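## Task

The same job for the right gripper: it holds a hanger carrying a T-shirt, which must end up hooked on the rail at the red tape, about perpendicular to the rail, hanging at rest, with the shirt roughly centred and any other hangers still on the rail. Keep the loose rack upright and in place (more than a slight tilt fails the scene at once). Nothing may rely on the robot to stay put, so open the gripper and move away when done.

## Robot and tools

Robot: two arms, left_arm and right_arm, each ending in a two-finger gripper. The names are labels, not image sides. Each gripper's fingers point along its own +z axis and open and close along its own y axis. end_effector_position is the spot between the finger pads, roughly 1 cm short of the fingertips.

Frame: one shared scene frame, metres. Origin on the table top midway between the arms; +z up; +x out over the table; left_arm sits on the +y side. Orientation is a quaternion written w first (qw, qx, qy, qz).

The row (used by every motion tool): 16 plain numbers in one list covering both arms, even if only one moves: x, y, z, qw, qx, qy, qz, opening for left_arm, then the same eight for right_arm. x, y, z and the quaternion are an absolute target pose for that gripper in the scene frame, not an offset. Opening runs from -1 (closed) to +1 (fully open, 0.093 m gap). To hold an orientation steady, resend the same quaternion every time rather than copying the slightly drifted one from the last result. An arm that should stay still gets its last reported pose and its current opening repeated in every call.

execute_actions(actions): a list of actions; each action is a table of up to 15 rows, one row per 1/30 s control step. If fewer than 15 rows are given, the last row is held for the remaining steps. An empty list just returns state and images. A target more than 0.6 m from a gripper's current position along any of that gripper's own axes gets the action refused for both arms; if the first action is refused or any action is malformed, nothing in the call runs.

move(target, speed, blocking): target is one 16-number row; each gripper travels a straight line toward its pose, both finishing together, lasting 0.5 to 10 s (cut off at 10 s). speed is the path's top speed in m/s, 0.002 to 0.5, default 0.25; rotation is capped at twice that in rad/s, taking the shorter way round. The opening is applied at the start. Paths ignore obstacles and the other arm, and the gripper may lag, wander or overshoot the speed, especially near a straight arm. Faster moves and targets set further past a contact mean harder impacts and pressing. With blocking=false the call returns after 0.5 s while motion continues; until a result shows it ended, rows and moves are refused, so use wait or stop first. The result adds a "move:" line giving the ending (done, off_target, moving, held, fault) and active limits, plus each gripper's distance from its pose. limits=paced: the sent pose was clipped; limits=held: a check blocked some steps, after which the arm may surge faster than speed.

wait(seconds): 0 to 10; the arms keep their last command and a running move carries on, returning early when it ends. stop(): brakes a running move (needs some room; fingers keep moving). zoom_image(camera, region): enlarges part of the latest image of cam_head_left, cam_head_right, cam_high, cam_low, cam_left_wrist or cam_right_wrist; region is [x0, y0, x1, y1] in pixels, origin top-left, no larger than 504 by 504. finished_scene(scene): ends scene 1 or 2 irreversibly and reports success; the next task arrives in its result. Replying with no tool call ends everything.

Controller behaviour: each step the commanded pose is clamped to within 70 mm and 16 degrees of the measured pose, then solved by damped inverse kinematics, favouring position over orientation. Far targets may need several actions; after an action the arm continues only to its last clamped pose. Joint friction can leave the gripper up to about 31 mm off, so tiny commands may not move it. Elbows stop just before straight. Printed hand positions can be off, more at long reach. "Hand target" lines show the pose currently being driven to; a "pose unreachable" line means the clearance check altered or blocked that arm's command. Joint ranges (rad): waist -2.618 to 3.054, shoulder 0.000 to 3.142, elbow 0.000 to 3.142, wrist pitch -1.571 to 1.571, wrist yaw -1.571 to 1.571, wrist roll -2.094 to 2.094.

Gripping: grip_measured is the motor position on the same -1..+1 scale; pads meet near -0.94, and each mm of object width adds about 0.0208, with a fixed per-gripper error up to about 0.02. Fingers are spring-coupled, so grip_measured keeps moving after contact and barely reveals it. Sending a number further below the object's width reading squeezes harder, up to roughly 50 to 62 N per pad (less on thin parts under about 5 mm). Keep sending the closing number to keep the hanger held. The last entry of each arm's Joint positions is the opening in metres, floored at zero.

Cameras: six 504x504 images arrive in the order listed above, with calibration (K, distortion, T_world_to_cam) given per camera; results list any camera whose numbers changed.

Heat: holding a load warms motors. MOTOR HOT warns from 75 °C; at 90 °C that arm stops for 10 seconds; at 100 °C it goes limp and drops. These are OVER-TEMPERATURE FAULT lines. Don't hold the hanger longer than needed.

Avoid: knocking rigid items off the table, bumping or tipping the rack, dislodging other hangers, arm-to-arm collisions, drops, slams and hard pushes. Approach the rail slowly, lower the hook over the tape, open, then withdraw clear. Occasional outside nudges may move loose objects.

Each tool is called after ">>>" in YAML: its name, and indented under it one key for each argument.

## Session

>>> execute_actions:
  actions: []

Scene clock: 0.00 s.
left_arm: end_effector_position=(+0.3470, +0.1989, +0.4000) grip_measured=+0.994 end_effector_quat_wxyz=(+0.699, +0.068, +0.709, -0.071) | right_arm: end_effector_position=(+0.3116, +0.0560, +0.4116) grip_measured=-0.810 end_effector_quat_wxyz=(+0.553, -0.130, +0.817, +0.094)
Joint positions: left_arm=[ 0.007  1.064  1.06  -0.009  0.002 -0.005  0.093] | right_arm=[ 1.174  1.89   2.261 -0.864  0.675  0.335  0.006]
Joint velocities: left_arm=[-0.017  0.002 -0.017 -0.007 -0.066 -0.022 -0.001] | right_arm=[ 0.002  0.002 -0.007  0.066 -0.007  0.037  0.   ]
Motor temperatures (°C, as the motors report them): left_arm=[27 28 29 30 27 26] | right_arm=[25 28 27 27 24 23]
Hand target (left_arm): +0.347, +0.199, +0.400; +0.699, +0.068, +0.709, -0.071
Hand target (right_arm): +0.312, +0.056, +0.412; +0.554, -0.129, +0.817, +0.095
camera_calibration (this result's frames):
cam_left_wrist: T_world_to_cam=[[-0.205344, -0.978484, -0.0200626, 0.275519], [-0.425842, 0.107787, -0.898354, 0.522451], [0.881188, -0.175928, -0.438813, -0.0157012], [0, 0, 0, 1]] pos_world=[0.292894, 0.210515, 0.467983]
cam_right_wrist: T_world_to_cam=[[0.299309, -0.954155, -0.00138428, -0.0399915], [-0.694966, -0.21701, -0.685513, 0.548982], [0.653786, 0.206143, -0.728059, 0.165539], [0, 0, 0, 1]] pos_world=[0.285267, 0.0468518, 0.496801]

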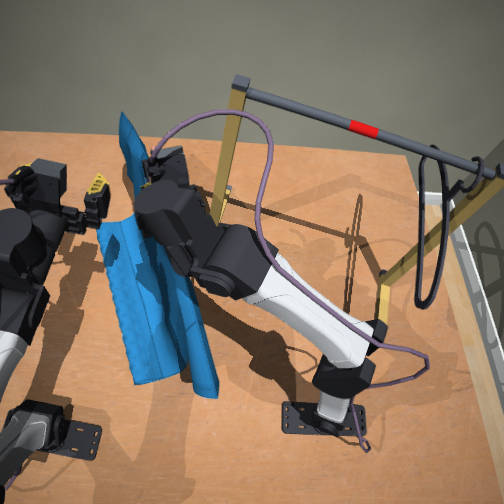

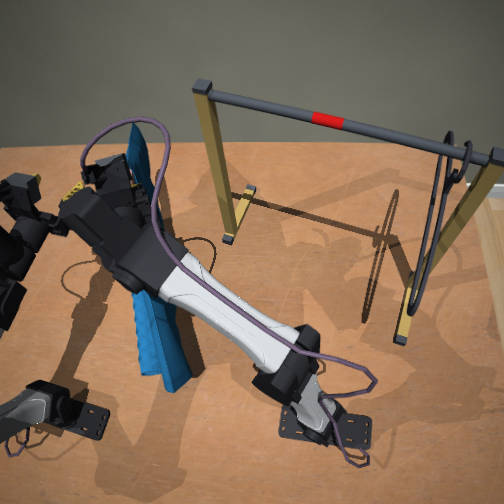

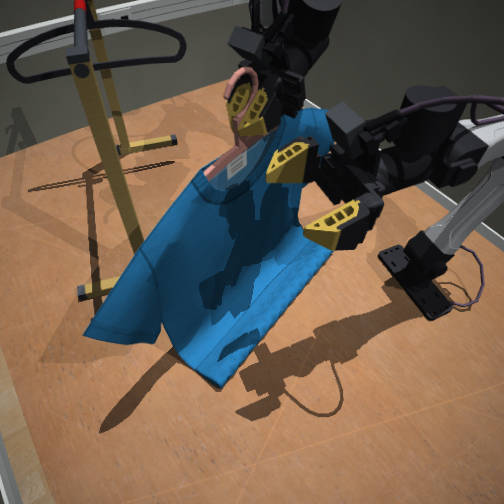

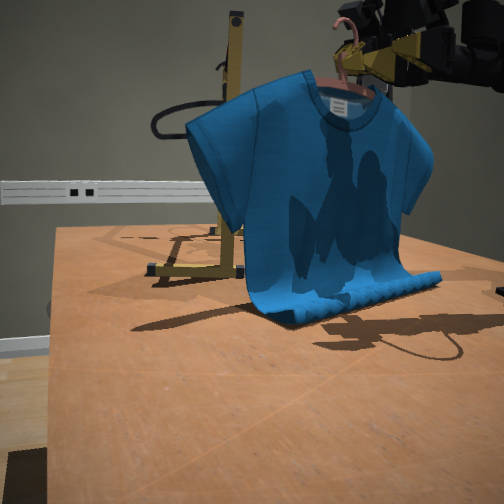

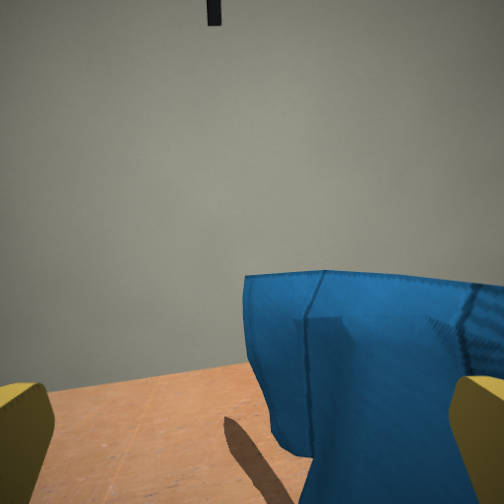

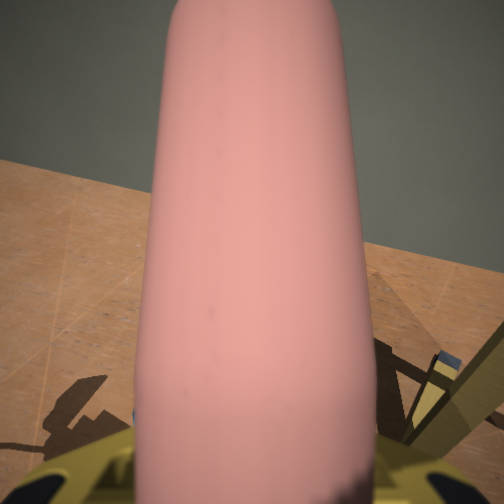

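>>> zoom_image:
  camera: "cam_head_left"
  region: [204, 50, 504, 350]

>>> zoom_image:
  camera: "cam_head_right"
  region: [180, 60, 504, 384]

>>> zoom_image:
  camera: "cam_low"
  region: [200, 0, 400, 200]

>>> zoom_image:
  camera: "cam_high"
  region: [170, 30, 330, 190]

Region (204, 50, 504, 350) of cam_head_left's 504x504 image, scaled by 1.680, with more detail than that image has.

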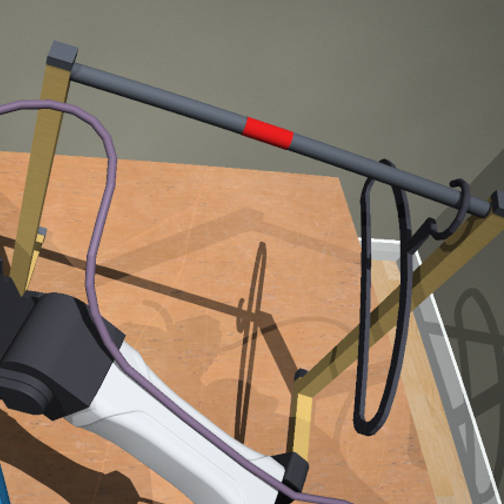

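Region (180, 60, 504, 384) of cam_head_right's 504x504 image, scaled by 1.556, with more detail than that image has.

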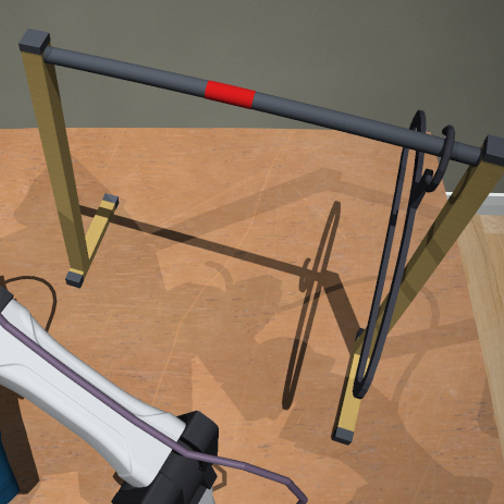

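Region (200, 0, 400, 200) of cam_low's 504x504 image, scaled by 2.520, with more detail than that image has.

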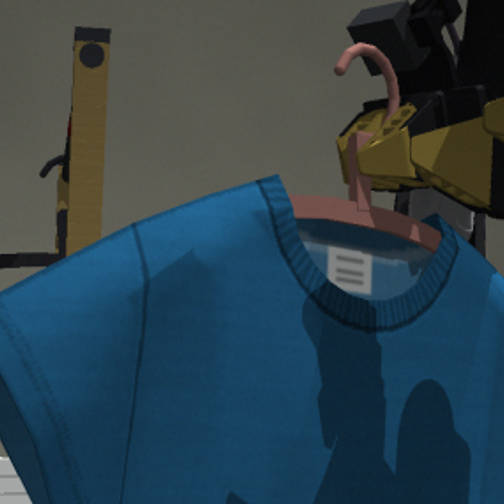

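Region (170, 30, 330, 190) of cam_high's 504x504 image, scaled by 3.150, with more detail than that image has.

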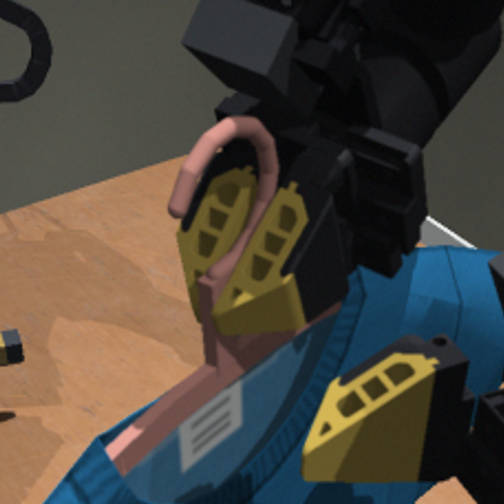

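>>> move:
  target: [0.347,0.1989,0.40,0.699,0.068,0.709,-0.071,1,0.172,-0.145,0.465,0.5635,-0.1631,0.8016,0.1147,-0.85]
  speed: 0.2

Scene clock: 4.70 s.
left_arm: end_effector_position=(+0.3470, +0.1989, +0.4000) grip_measured=+0.994 end_effector_quat_wxyz=(+0.699, +0.068, +0.709, -0.071) | right_arm: end_effector_position=(+0.1752, -0.1429, +0.4604) grip_measured=-0.840 end_effector_quat_wxyz=(+0.558, -0.170, +0.805, +0.111)
Joint positions: left_arm=[ 0.007  1.064  1.06  -0.009  0.002 -0.005  0.093] | right_arm=[ 1.281  1.136  1.819 -1.165  0.706  0.316  0.005]
Joint velocities: left_arm=[ 0.007 -0.002 -0.002 -0.095 -0.051 -0.037 -0.001] | right_arm=[ 0.007 -0.002 -0.002 -0.007  0.051  0.007 -0.001]
Motor temperatures (°C, as the motors report them): left_arm=[27 28 30 32 27 26] | right_arm=[25 29 28 29 24 23]
Hand target (left_arm): +0.347, +0.199, +0.400; +0.699, +0.068, +0.709, -0.071
Hand target (right_arm): +0.174, -0.146, +0.465; +0.563, -0.163, +0.802, +0.115
Off the commanded pose (left_arm): 0.000 m, 0 deg.
Off the commanded pose (right_arm): 0.006 m, 1 deg.
move: done
camera_calibration (this result's frames):
cam_left_wrist: T_world_to_cam=[[-0.205344, -0.978484, -0.0200626, 0.275519], [-0.425842, 0.107787, -0.898354, 0.522451], [0.881188, -0.175928, -0.438813, -0.0157012], [0, 0, 0, 1]] pos_world=[0.292894, 0.210515, 0.467983]
cam_right_wrist: T_world_to_cam=[[0.381146, -0.924315, 0.0192037, -0.208382], [-0.656058, -0.285048, -0.69881, 0.434098], [0.651395, 0.25375, -0.715049, 0.332474], [0, 0, 0, 1]] pos_world=[0.147645, -0.153237, 0.545089]

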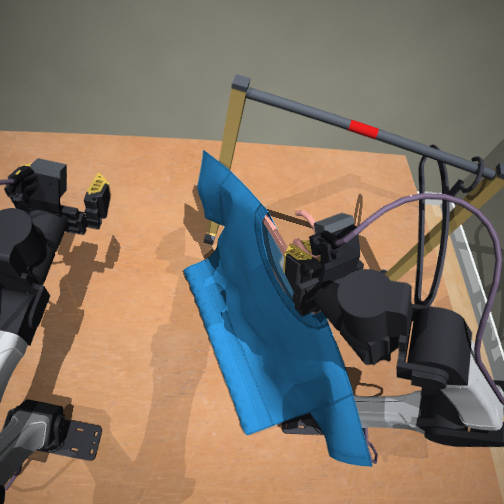

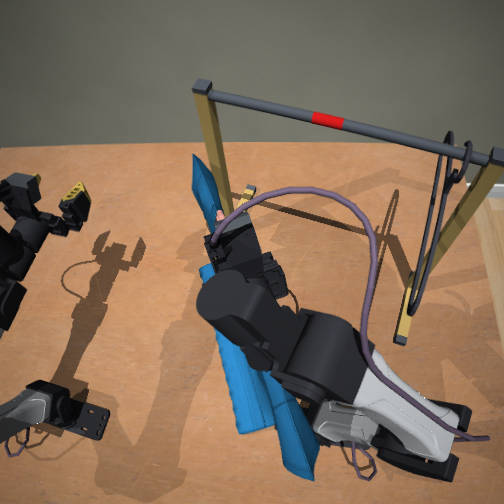

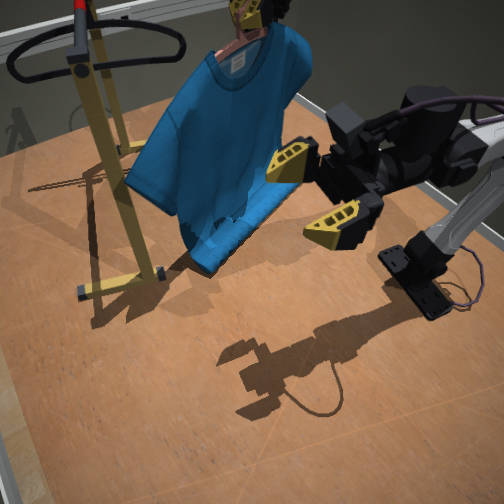

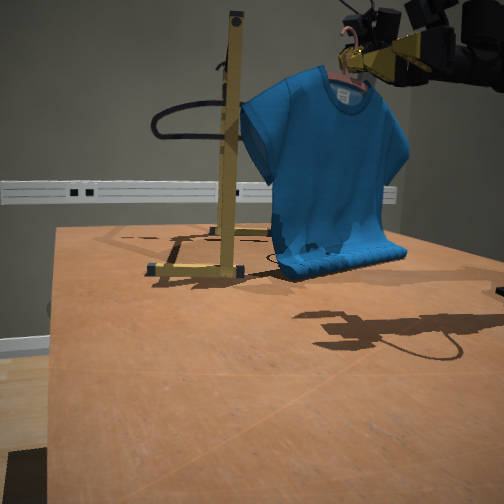

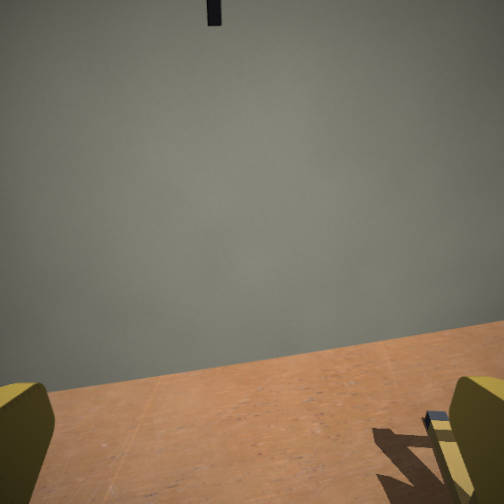

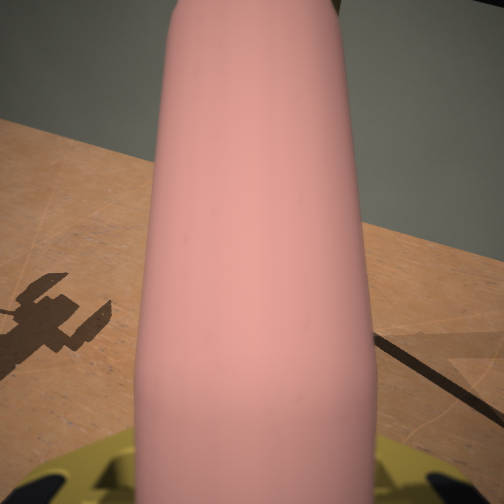

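>>> move:
  target: [0.347,0.1989,0.40,0.699,0.068,0.709,-0.071,1,0.175,-0.228,0.462,0.5728,-0.0713,0.8149,0.0501,-0.85]
  speed: 0.13

Scene clock: 6.20 s.
left_arm: end_effector_position=(+0.3470, +0.1989, +0.4000) grip_measured=+0.994 end_effector_quat_wxyz=(+0.699, +0.068, +0.709, -0.071) | right_arm: end_effector_position=(+0.1768, -0.2205, +0.4618) grip_measured=-0.840 end_effector_quat_wxyz=(+0.570, -0.082, +0.816, +0.054)
Joint positions: left_arm=[ 0.007  1.064  1.06  -0.009  0.002 -0.005  0.093] | right_arm=[ 1.157  1.035  1.819 -1.293  0.784  0.37   0.005]
Joint velocities: left_arm=[-0.007  0.027 -0.022 -0.007 -0.037  0.037  0.   ] | right_arm=[-0.017 -0.017 -0.002  0.007  0.051 -0.022 -0.001]
Motor temperatures (°C, as the motors report them): left_arm=[27 28 30 33 27 26] | right_arm=[25 29 28 29 24 23]
Hand target (left_arm): +0.347, +0.199, +0.400; +0.699, +0.068, +0.709, -0.071
Hand target (right_arm): +0.176, -0.228, +0.462; +0.573, -0.071, +0.815, +0.050
Off the commanded pose (left_arm): 0.000 m, 0 deg.
Off the commanded pose (right_arm): 0.008 m, 1 deg.
move: done
camera_calibration (this result's frames):
cam_left_wrist: T_world_to_cam=[[-0.205344, -0.978484, -0.0200626, 0.275519], [-0.425842, 0.107787, -0.898354, 0.522451], [0.881188, -0.175928, -0.438813, -0.0157012], [0, 0, 0, 1]] pos_world=[0.292894, 0.210515, 0.467983]
cam_right_wrist: T_world_to_cam=[[0.177846, -0.983968, 0.0133343, -0.255281], [-0.696404, -0.135421, -0.704758, 0.456844], [0.695265, 0.116052, -0.709323, 0.311426], [0, 0, 0, 1]] pos_world=[0.147025, -0.225463, 0.54627]

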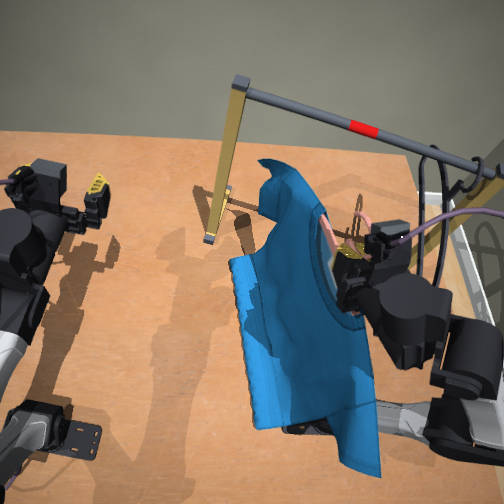

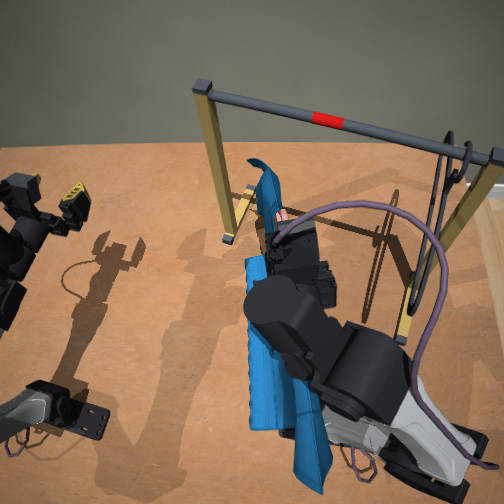

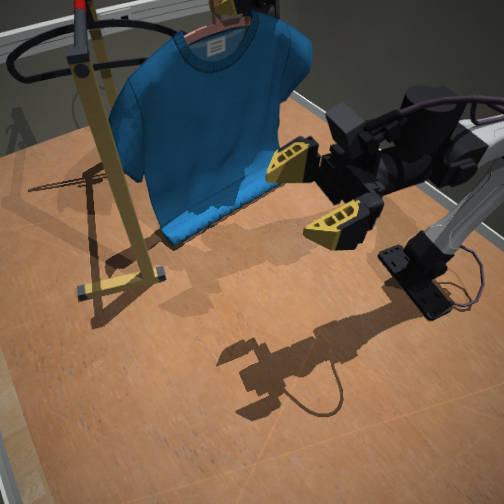

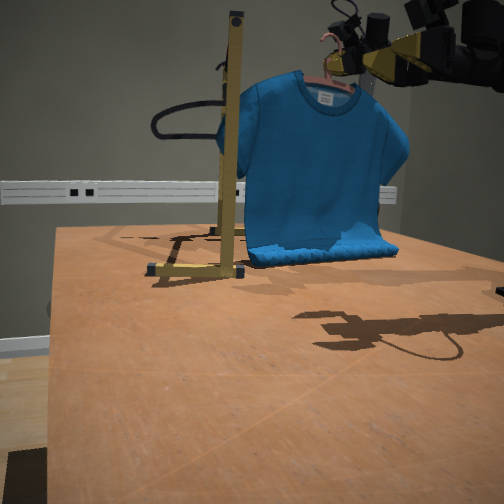

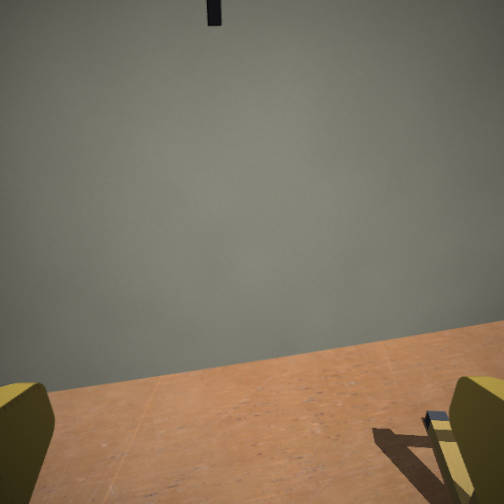

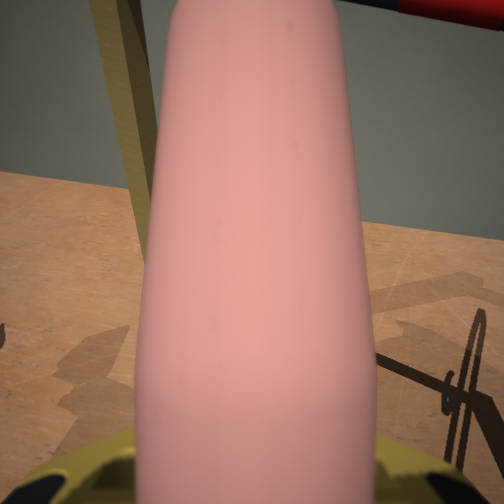

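Past the post. Now to the pre-insert pose.

>>> move:
  target: [0.347,0.1989,0.40,0.699,0.068,0.709,-0.071,1,0.35,-0.281,0.464,0.569,0.1174,0.8095,-0.0825,-0.85]
  speed: 0.16

>>> zoom_image:
  camera: "cam_low"
  region: [190, 0, 330, 140]

Scene clock: 8.40 s.
left_arm: end_effector_position=(+0.3470, +0.1989, +0.4000) grip_measured=+0.994 end_effector_quat_wxyz=(+0.699, +0.068, +0.709, -0.071) | right_arm: end_effector_position=(+0.3480, -0.2757, +0.4501) grip_measured=-0.840 end_effector_quat_wxyz=(+0.553, +0.098, +0.823, -0.086)
Joint positions: left_arm=[ 0.007  1.064  1.06  -0.009  0.002 -0.005  0.093] | right_arm=[ 0.495  1.429  1.938 -0.979  0.6    0.244  0.005]
Joint velocities: left_arm=[ 0.002 -0.002 -0.012 -0.081  0.022 -0.022 -0.   ] | right_arm=[-0.012 -0.002 -0.002 -0.066 -0.007  0.007 -0.   ]
Motor temperatures (°C, as the motors report them): left_arm=[27 28 30 33 27 26] | right_arm=[25 29 28 30 24 23]
Hand target (left_arm): +0.347, +0.199, +0.400; +0.699, +0.068, +0.709, -0.071
Hand target (right_arm): +0.351, -0.281, +0.464; +0.572, +0.117, +0.807, -0.082
Off the commanded pose (left_arm): 0.000 m, 0 deg.
Off the commanded pose (right_arm): 0.015 m, 3 deg.
move: off_target (right_arm)
camera_calibration (this result's frames):
cam_left_wrist: T_world_to_cam=[[-0.205344, -0.978484, -0.0200626, 0.275519], [-0.425842, 0.107787, -0.898354, 0.522451], [0.881188, -0.175928, -0.438813, -0.0157012], [0, 0, 0, 1]] pos_world=[0.292894, 0.210515, 0.467983]
cam_right_wrist: T_world_to_cam=[[-0.271573, -0.961509, 0.0418126, -0.190151], [-0.711048, 0.171175, -0.68199, 0.639673], [0.648582, -0.214941, -0.730166, 0.124792], [0, 0, 0, 1]] pos_world=[0.322261, -0.265505, 0.53532]

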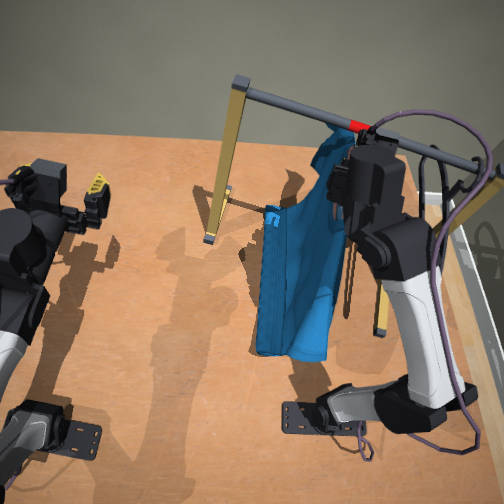

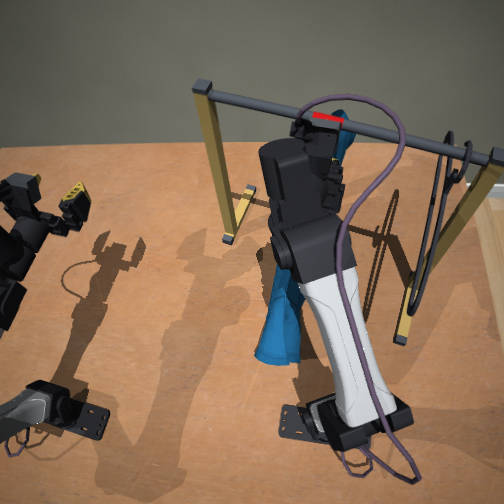

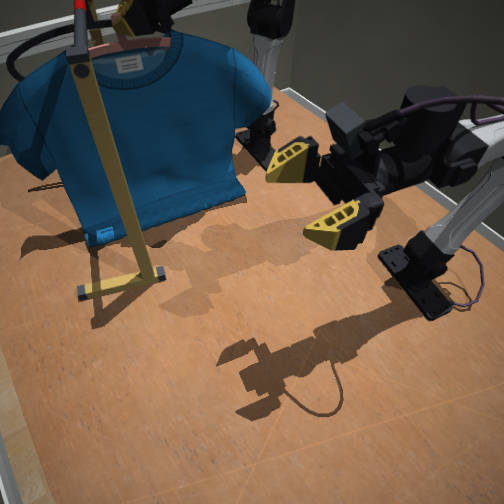

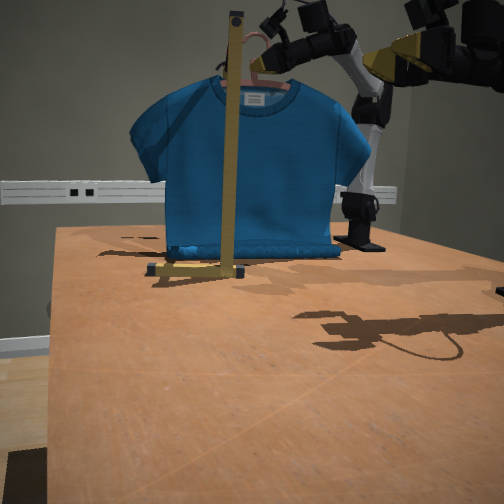

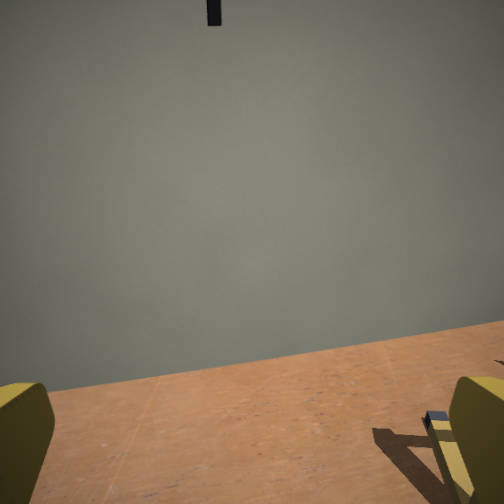

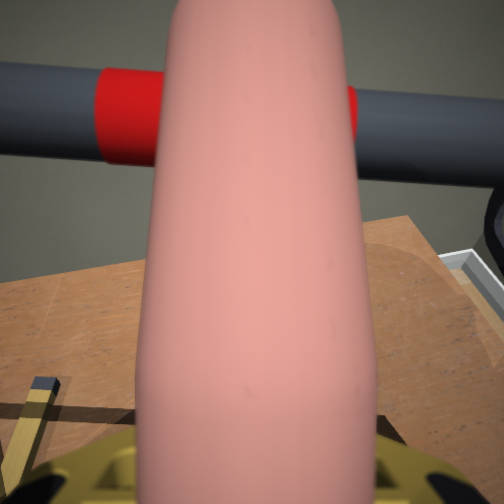

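Region (190, 0, 330, 140) of cam_low's 504x504 image, scaled by 3.600, with more detail than that image has.

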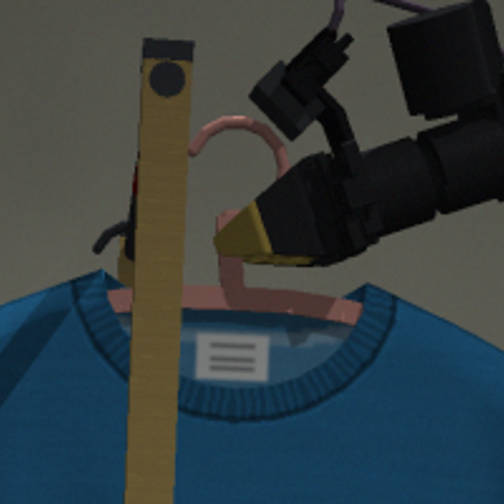

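>>> move:
  target: [0.347,0.1989,0.40,0.699,0.068,0.709,-0.071,1,0.394,-0.285,0.470,0.5671,0.135,0.8068,-0.0949,-0.85]
  speed: 0.05

>>> zoom_image:
  camera: "cam_low"
  region: [190, 0, 330, 140]

Scene clock: 10.87 s.
left_arm: end_effector_position=(+0.3470, +0.1989, +0.4000) grip_measured=+0.994 end_effector_quat_wxyz=(+0.699, +0.068, +0.709, -0.071) | right_arm: end_effector_position=(+0.3918, -0.2795, +0.4621) grip_measured=-0.840 end_effector_quat_wxyz=(+0.558, +0.121, +0.815, -0.095)
Joint positions: left_arm=[ 0.007  1.064  1.06  -0.009  0.002 -0.005  0.093] | right_arm=[ 0.445  1.611  2.151 -0.99   0.601  0.245  0.005]
Joint velocities: left_arm=[ 0.007  0.002 -0.002 -0.037 -0.066 -0.037 -0.002] | right_arm=[-0.012 -0.007  0.027 -0.022  0.007 -0.095  0.   ]
Motor temperatures (°C, as the motors report them): left_arm=[27 28 31 34 27 26] | right_arm=[25 29 29 31 24 23]
Hand target (left_arm): +0.347, +0.199, +0.400; +0.699, +0.068, +0.709, -0.071
Hand target (right_arm): +0.394, -0.285, +0.470; +0.568, +0.135, +0.807, -0.095
Off the commanded pose (left_arm): 0.000 m, 0 deg.
Off the commanded pose (right_arm): 0.010 m, 2 deg.
move: done
camera_calibration (this result's frames):
cam_left_wrist: T_world_to_cam=[[-0.205344, -0.978484, -0.0200626, 0.275519], [-0.425842, 0.107787, -0.898354, 0.522451], [0.881188, -0.175928, -0.438813, -0.0157012], [0, 0, 0, 1]] pos_world=[0.292894, 0.210515, 0.467983]
cam_right_wrist: T_world_to_cam=[[-0.320054, -0.946956, 0.0289807, -0.153356], [-0.688081, 0.211314, -0.694183, 0.687496], [0.651237, -0.242117, -0.719215, 0.0906546], [0, 0, 0, 1]] pos_world=[0.364934, -0.26855, 0.546893]

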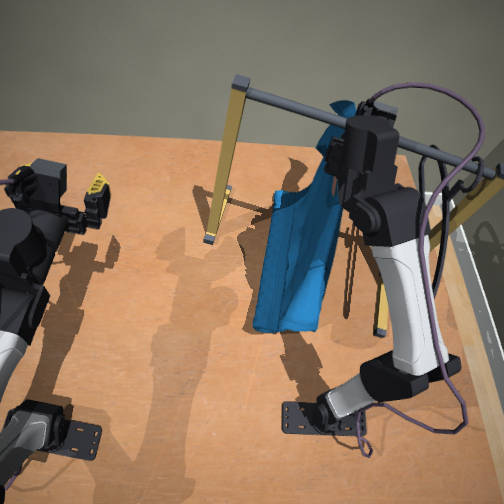

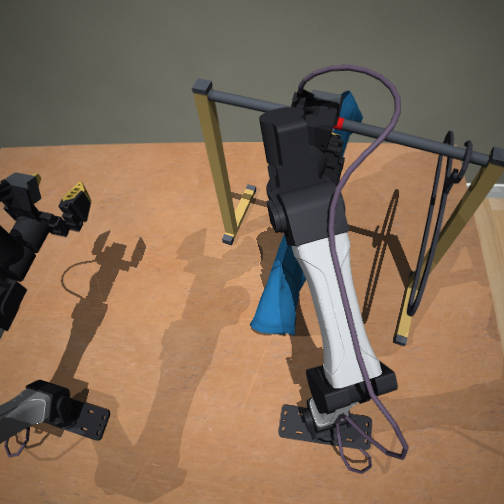

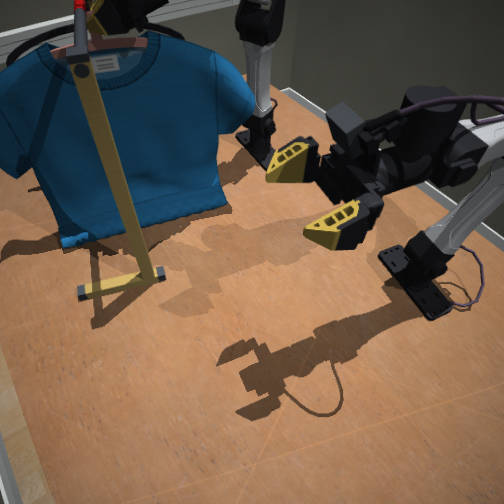

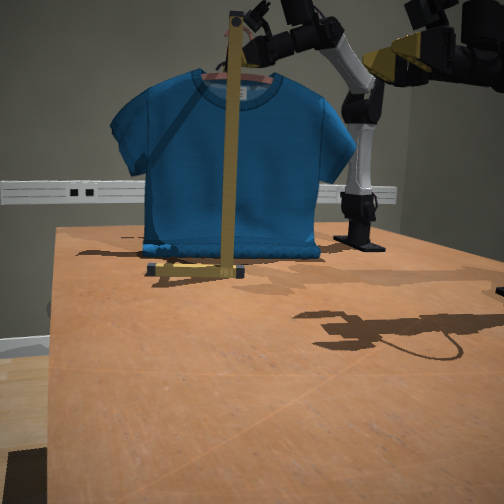

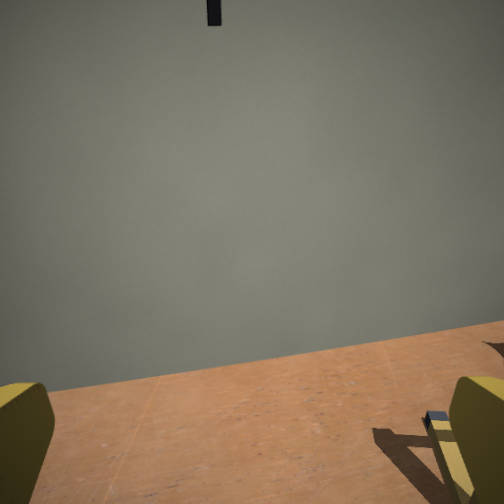

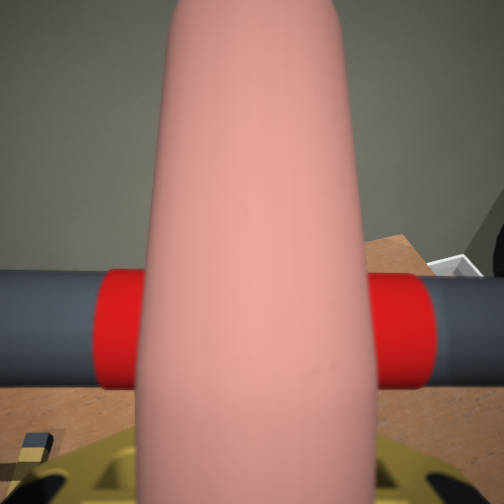

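Region (190, 0, 330, 140) of cam_low's 504x504 image, scaled by 3.600, with more detail than that image has.

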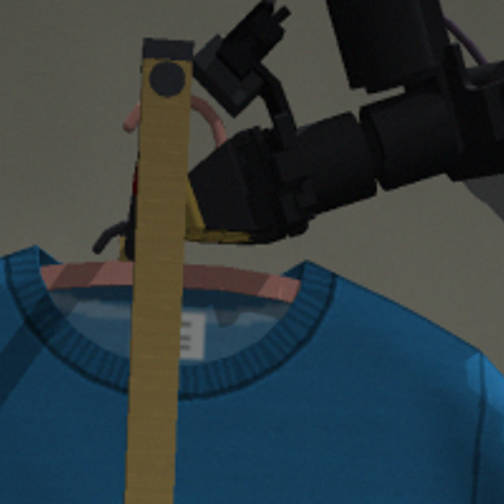

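>>> move:
  target: [0.347,0.1989,0.40,0.699,0.068,0.709,-0.071,1,0.404,-0.290,0.438,0.5671,0.135,0.8068,-0.0949,-0.85]
  speed: 0.04

>>> zoom_image:
  camera: "cam_low"
  region: [190, 0, 330, 140]

Scene clock: 12.67 s.
left_arm: end_effector_position=(+0.3470, +0.1989, +0.4000) grip_measured=+0.994 end_effector_quat_wxyz=(+0.699, +0.068, +0.709, -0.071) | right_arm: end_effector_position=(+0.4055, -0.2857, +0.4273) grip_measured=-0.840 end_effector_quat_wxyz=(+0.550, +0.128, +0.819, -0.101)
Joint positions: left_arm=[ 0.007  1.064  1.06  -0.009  0.002 -0.005  0.093] | right_arm=[ 0.416  1.565  1.942 -0.843  0.588  0.245  0.005]
Joint velocities: left_arm=[ 0.002  0.012  0.007  0.037 -0.037  0.022  0.   ] | right_arm=[ 0.012 -0.007 -0.007  0.022  0.081 -0.037  0.001]
Motor temperatures (°C, as the motors report them): left_arm=[27 28 31 35 27 26] | right_arm=[25 29 29 31 24 23]
Hand target (left_arm): +0.347, +0.199, +0.400; +0.699, +0.068, +0.709, -0.071
Hand target (right_arm): +0.404, -0.290, +0.438; +0.567, +0.135, +0.807, -0.095
Off the commanded pose (left_arm): 0.000 m, 0 deg.
Off the commanded pose (right_arm): 0.012 m, 3 deg.
move: off_target (right_arm)
camera_calibration (this result's frames):
cam_left_wrist: T_world_to_cam=[[-0.205344, -0.978484, -0.0200626, 0.275519], [-0.425842, 0.107787, -0.898354, 0.522451], [0.881188, -0.175928, -0.438813, -0.0157012], [0, 0, 0, 1]] pos_world=[0.292894, 0.210515, 0.467983]
cam_right_wrist: T_world_to_cam=[[-0.336586, -0.941027, 0.0343074, -0.147779], [-0.695819, 0.224002, -0.682392, 0.675851], [0.634465, -0.253556, -0.730181, 0.0634559], [0, 0, 0, 1]] pos_world=[0.380269, -0.274366, 0.5126]

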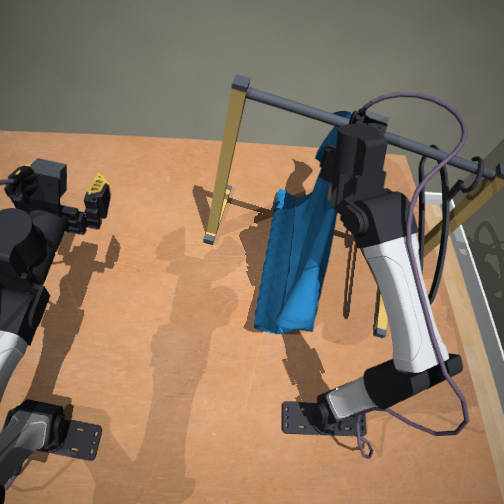

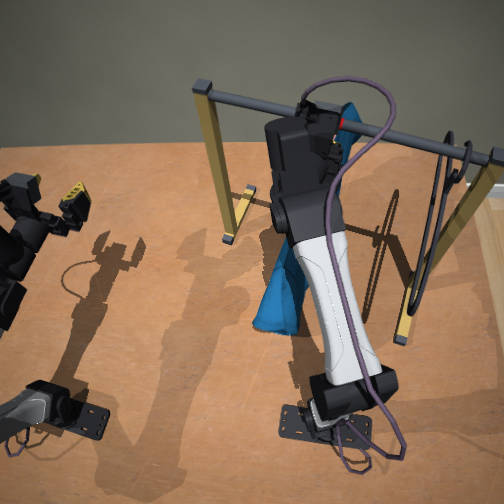

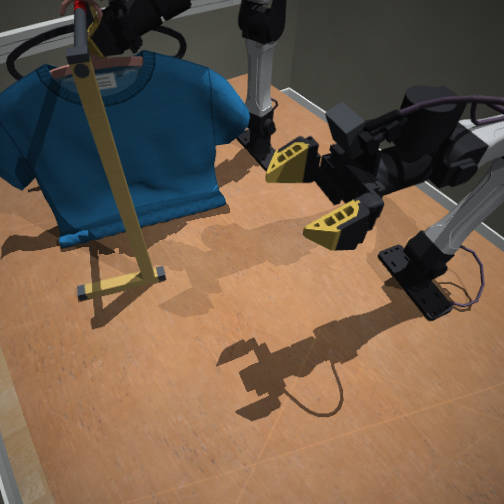

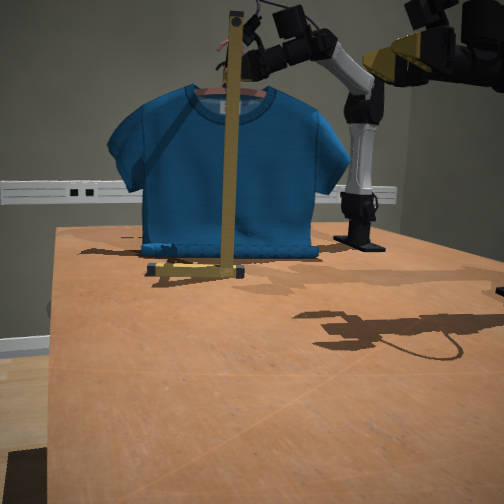

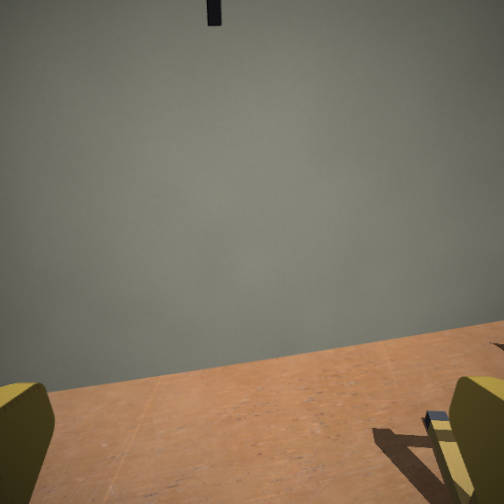

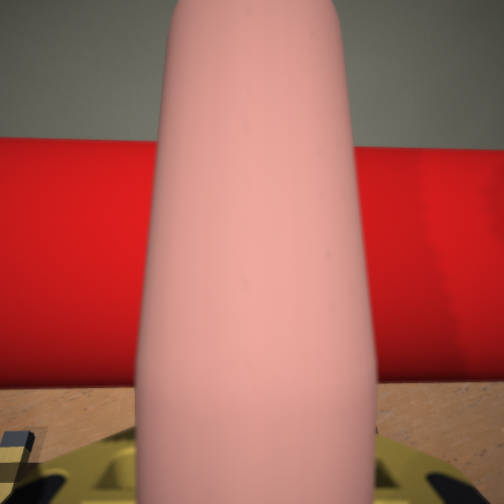

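Region (190, 0, 330, 140) of cam_low's 504x504 image, scaled by 3.600, with more detail than that image has.

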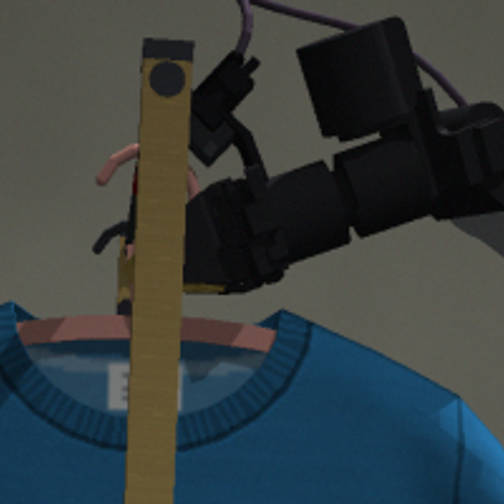

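>>> execute_actions:
  actions:
    - [[0.347,0.1989,0.40,0.699,0.068,0.709,-0.071,1,0.4036,-0.2899,0.4375,0.5671,0.135,0.8068,-0.0949,-0.85],[0.347,0.1989,0.40,0.699,0.068,0.709,-0.071,1,0.4032,-0.2898,0.437,0.5671,0.135,0.8068,-0.0949,-0.85],[0.347,0.1989,0.40,0.699,0.068,0.709,-0.071,1,0.4028,-0.2897,0.4365,0.5671,0.135,0.8068,-0.0949,-0.85],[0.347,0.1989,0.40,0.699,0.068,0.709,-0.071,1,0.4024,-0.2896,0.436,0.5671,0.135,0.8068,-0.0949,-0.85],[0.347,0.1989,0.40,0.699,0.068,0.709,-0.071,1,0.402,-0.2895,0.4355,0.5671,0.135,0.8068,-0.0949,-0.85],[0.347,0.1989,0.40,0.699,0.068,0.709,-0.071,1,0.4017,-0.2894,0.435,0.5671,0.135,0.8068,-0.0949,-0.85],[0.347,0.1989,0.40,0.699,0.068,0.709,-0.071,1,0.4014,-0.2893,0.4345,0.5671,0.135,0.8068,-0.0949,-0.85],[0.347,0.1989,0.40,0.699,0.068,0.709,-0.071,1,0.4012,-0.2892,0.434,0.5671,0.135,0.8068,-0.0949,-0.85]]

Scene clock: 13.67 s.
left_arm: end_effector_position=(+0.3470, +0.1989, +0.4000) grip_measured=+0.994 end_effector_quat_wxyz=(+0.699, +0.068, +0.709, -0.071) | right_arm: end_effector_position=(+0.4029, -0.2865, +0.4250) grip_measured=-0.840 end_effector_quat_wxyz=(+0.552, +0.128, +0.818, -0.101)
Joint positions: left_arm=[ 0.007  1.064  1.06  -0.009  0.002 -0.005  0.093] | right_arm=[ 0.416  1.546  1.91  -0.826  0.588  0.245  0.005]
Joint velocities: left_arm=[-0.007 -0.002  0.002  0.007 -0.007 -0.007  0.   ] | right_arm=[ 0.002 -0.002 -0.007 -0.007  0.007 -0.007 -0.   ]
Motor temperatures (°C, as the motors report them): left_arm=[27 28 31 35 27 26] | right_arm=[25 29 29 32 24 23]
Hand target (left_arm): +0.347, +0.199, +0.400; +0.699, +0.068, +0.709, -0.071
Hand target (right_arm): +0.401, -0.289, +0.434; +0.567, +0.135, +0.807, -0.095
Off the commanded pose (left_arm): 0.000 m, 0 deg.
Off the commanded pose (right_arm): 0.010 m, 2 deg.
camera_calibration (this result's frames):
cam_left_wrist: T_world_to_cam=[[-0.205344, -0.978484, -0.0200626, 0.275519], [-0.425842, 0.107787, -0.898354, 0.522451], [0.881188, -0.175928, -0.438813, -0.0157012], [0, 0, 0, 1]] pos_world=[0.292894, 0.210515, 0.467983]
cam_right_wrist: T_world_to_cam=[[-0.336372, -0.941182, 0.0321003, -0.148472], [-0.693692, 0.22458, -0.684365, 0.672821], [0.636903, -0.252469, -0.728433, 0.0618282], [0, 0, 0, 1]] pos_world=[0.37741, -0.275231, 0.510258]

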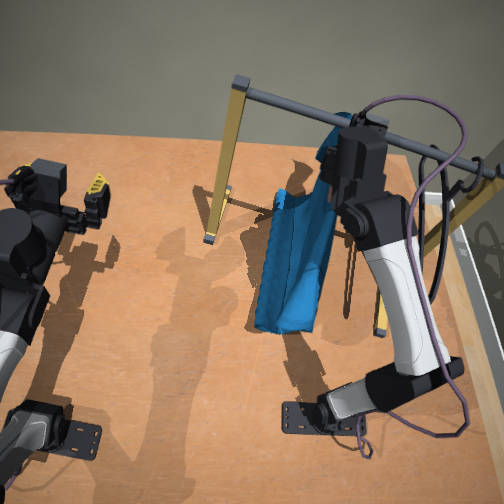

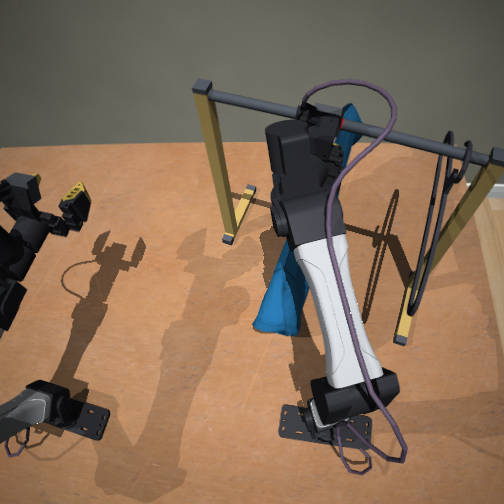

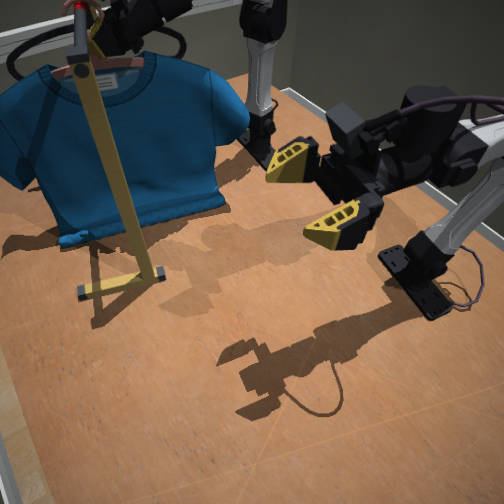

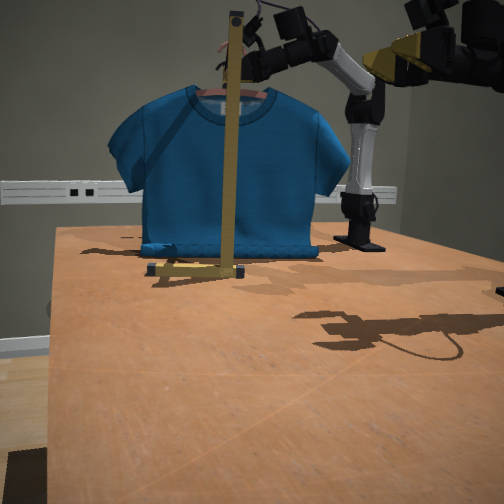

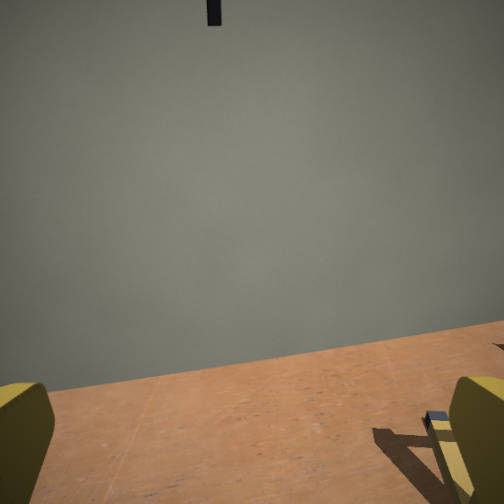

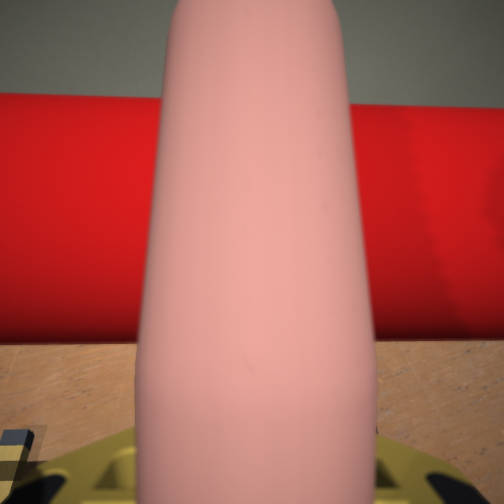

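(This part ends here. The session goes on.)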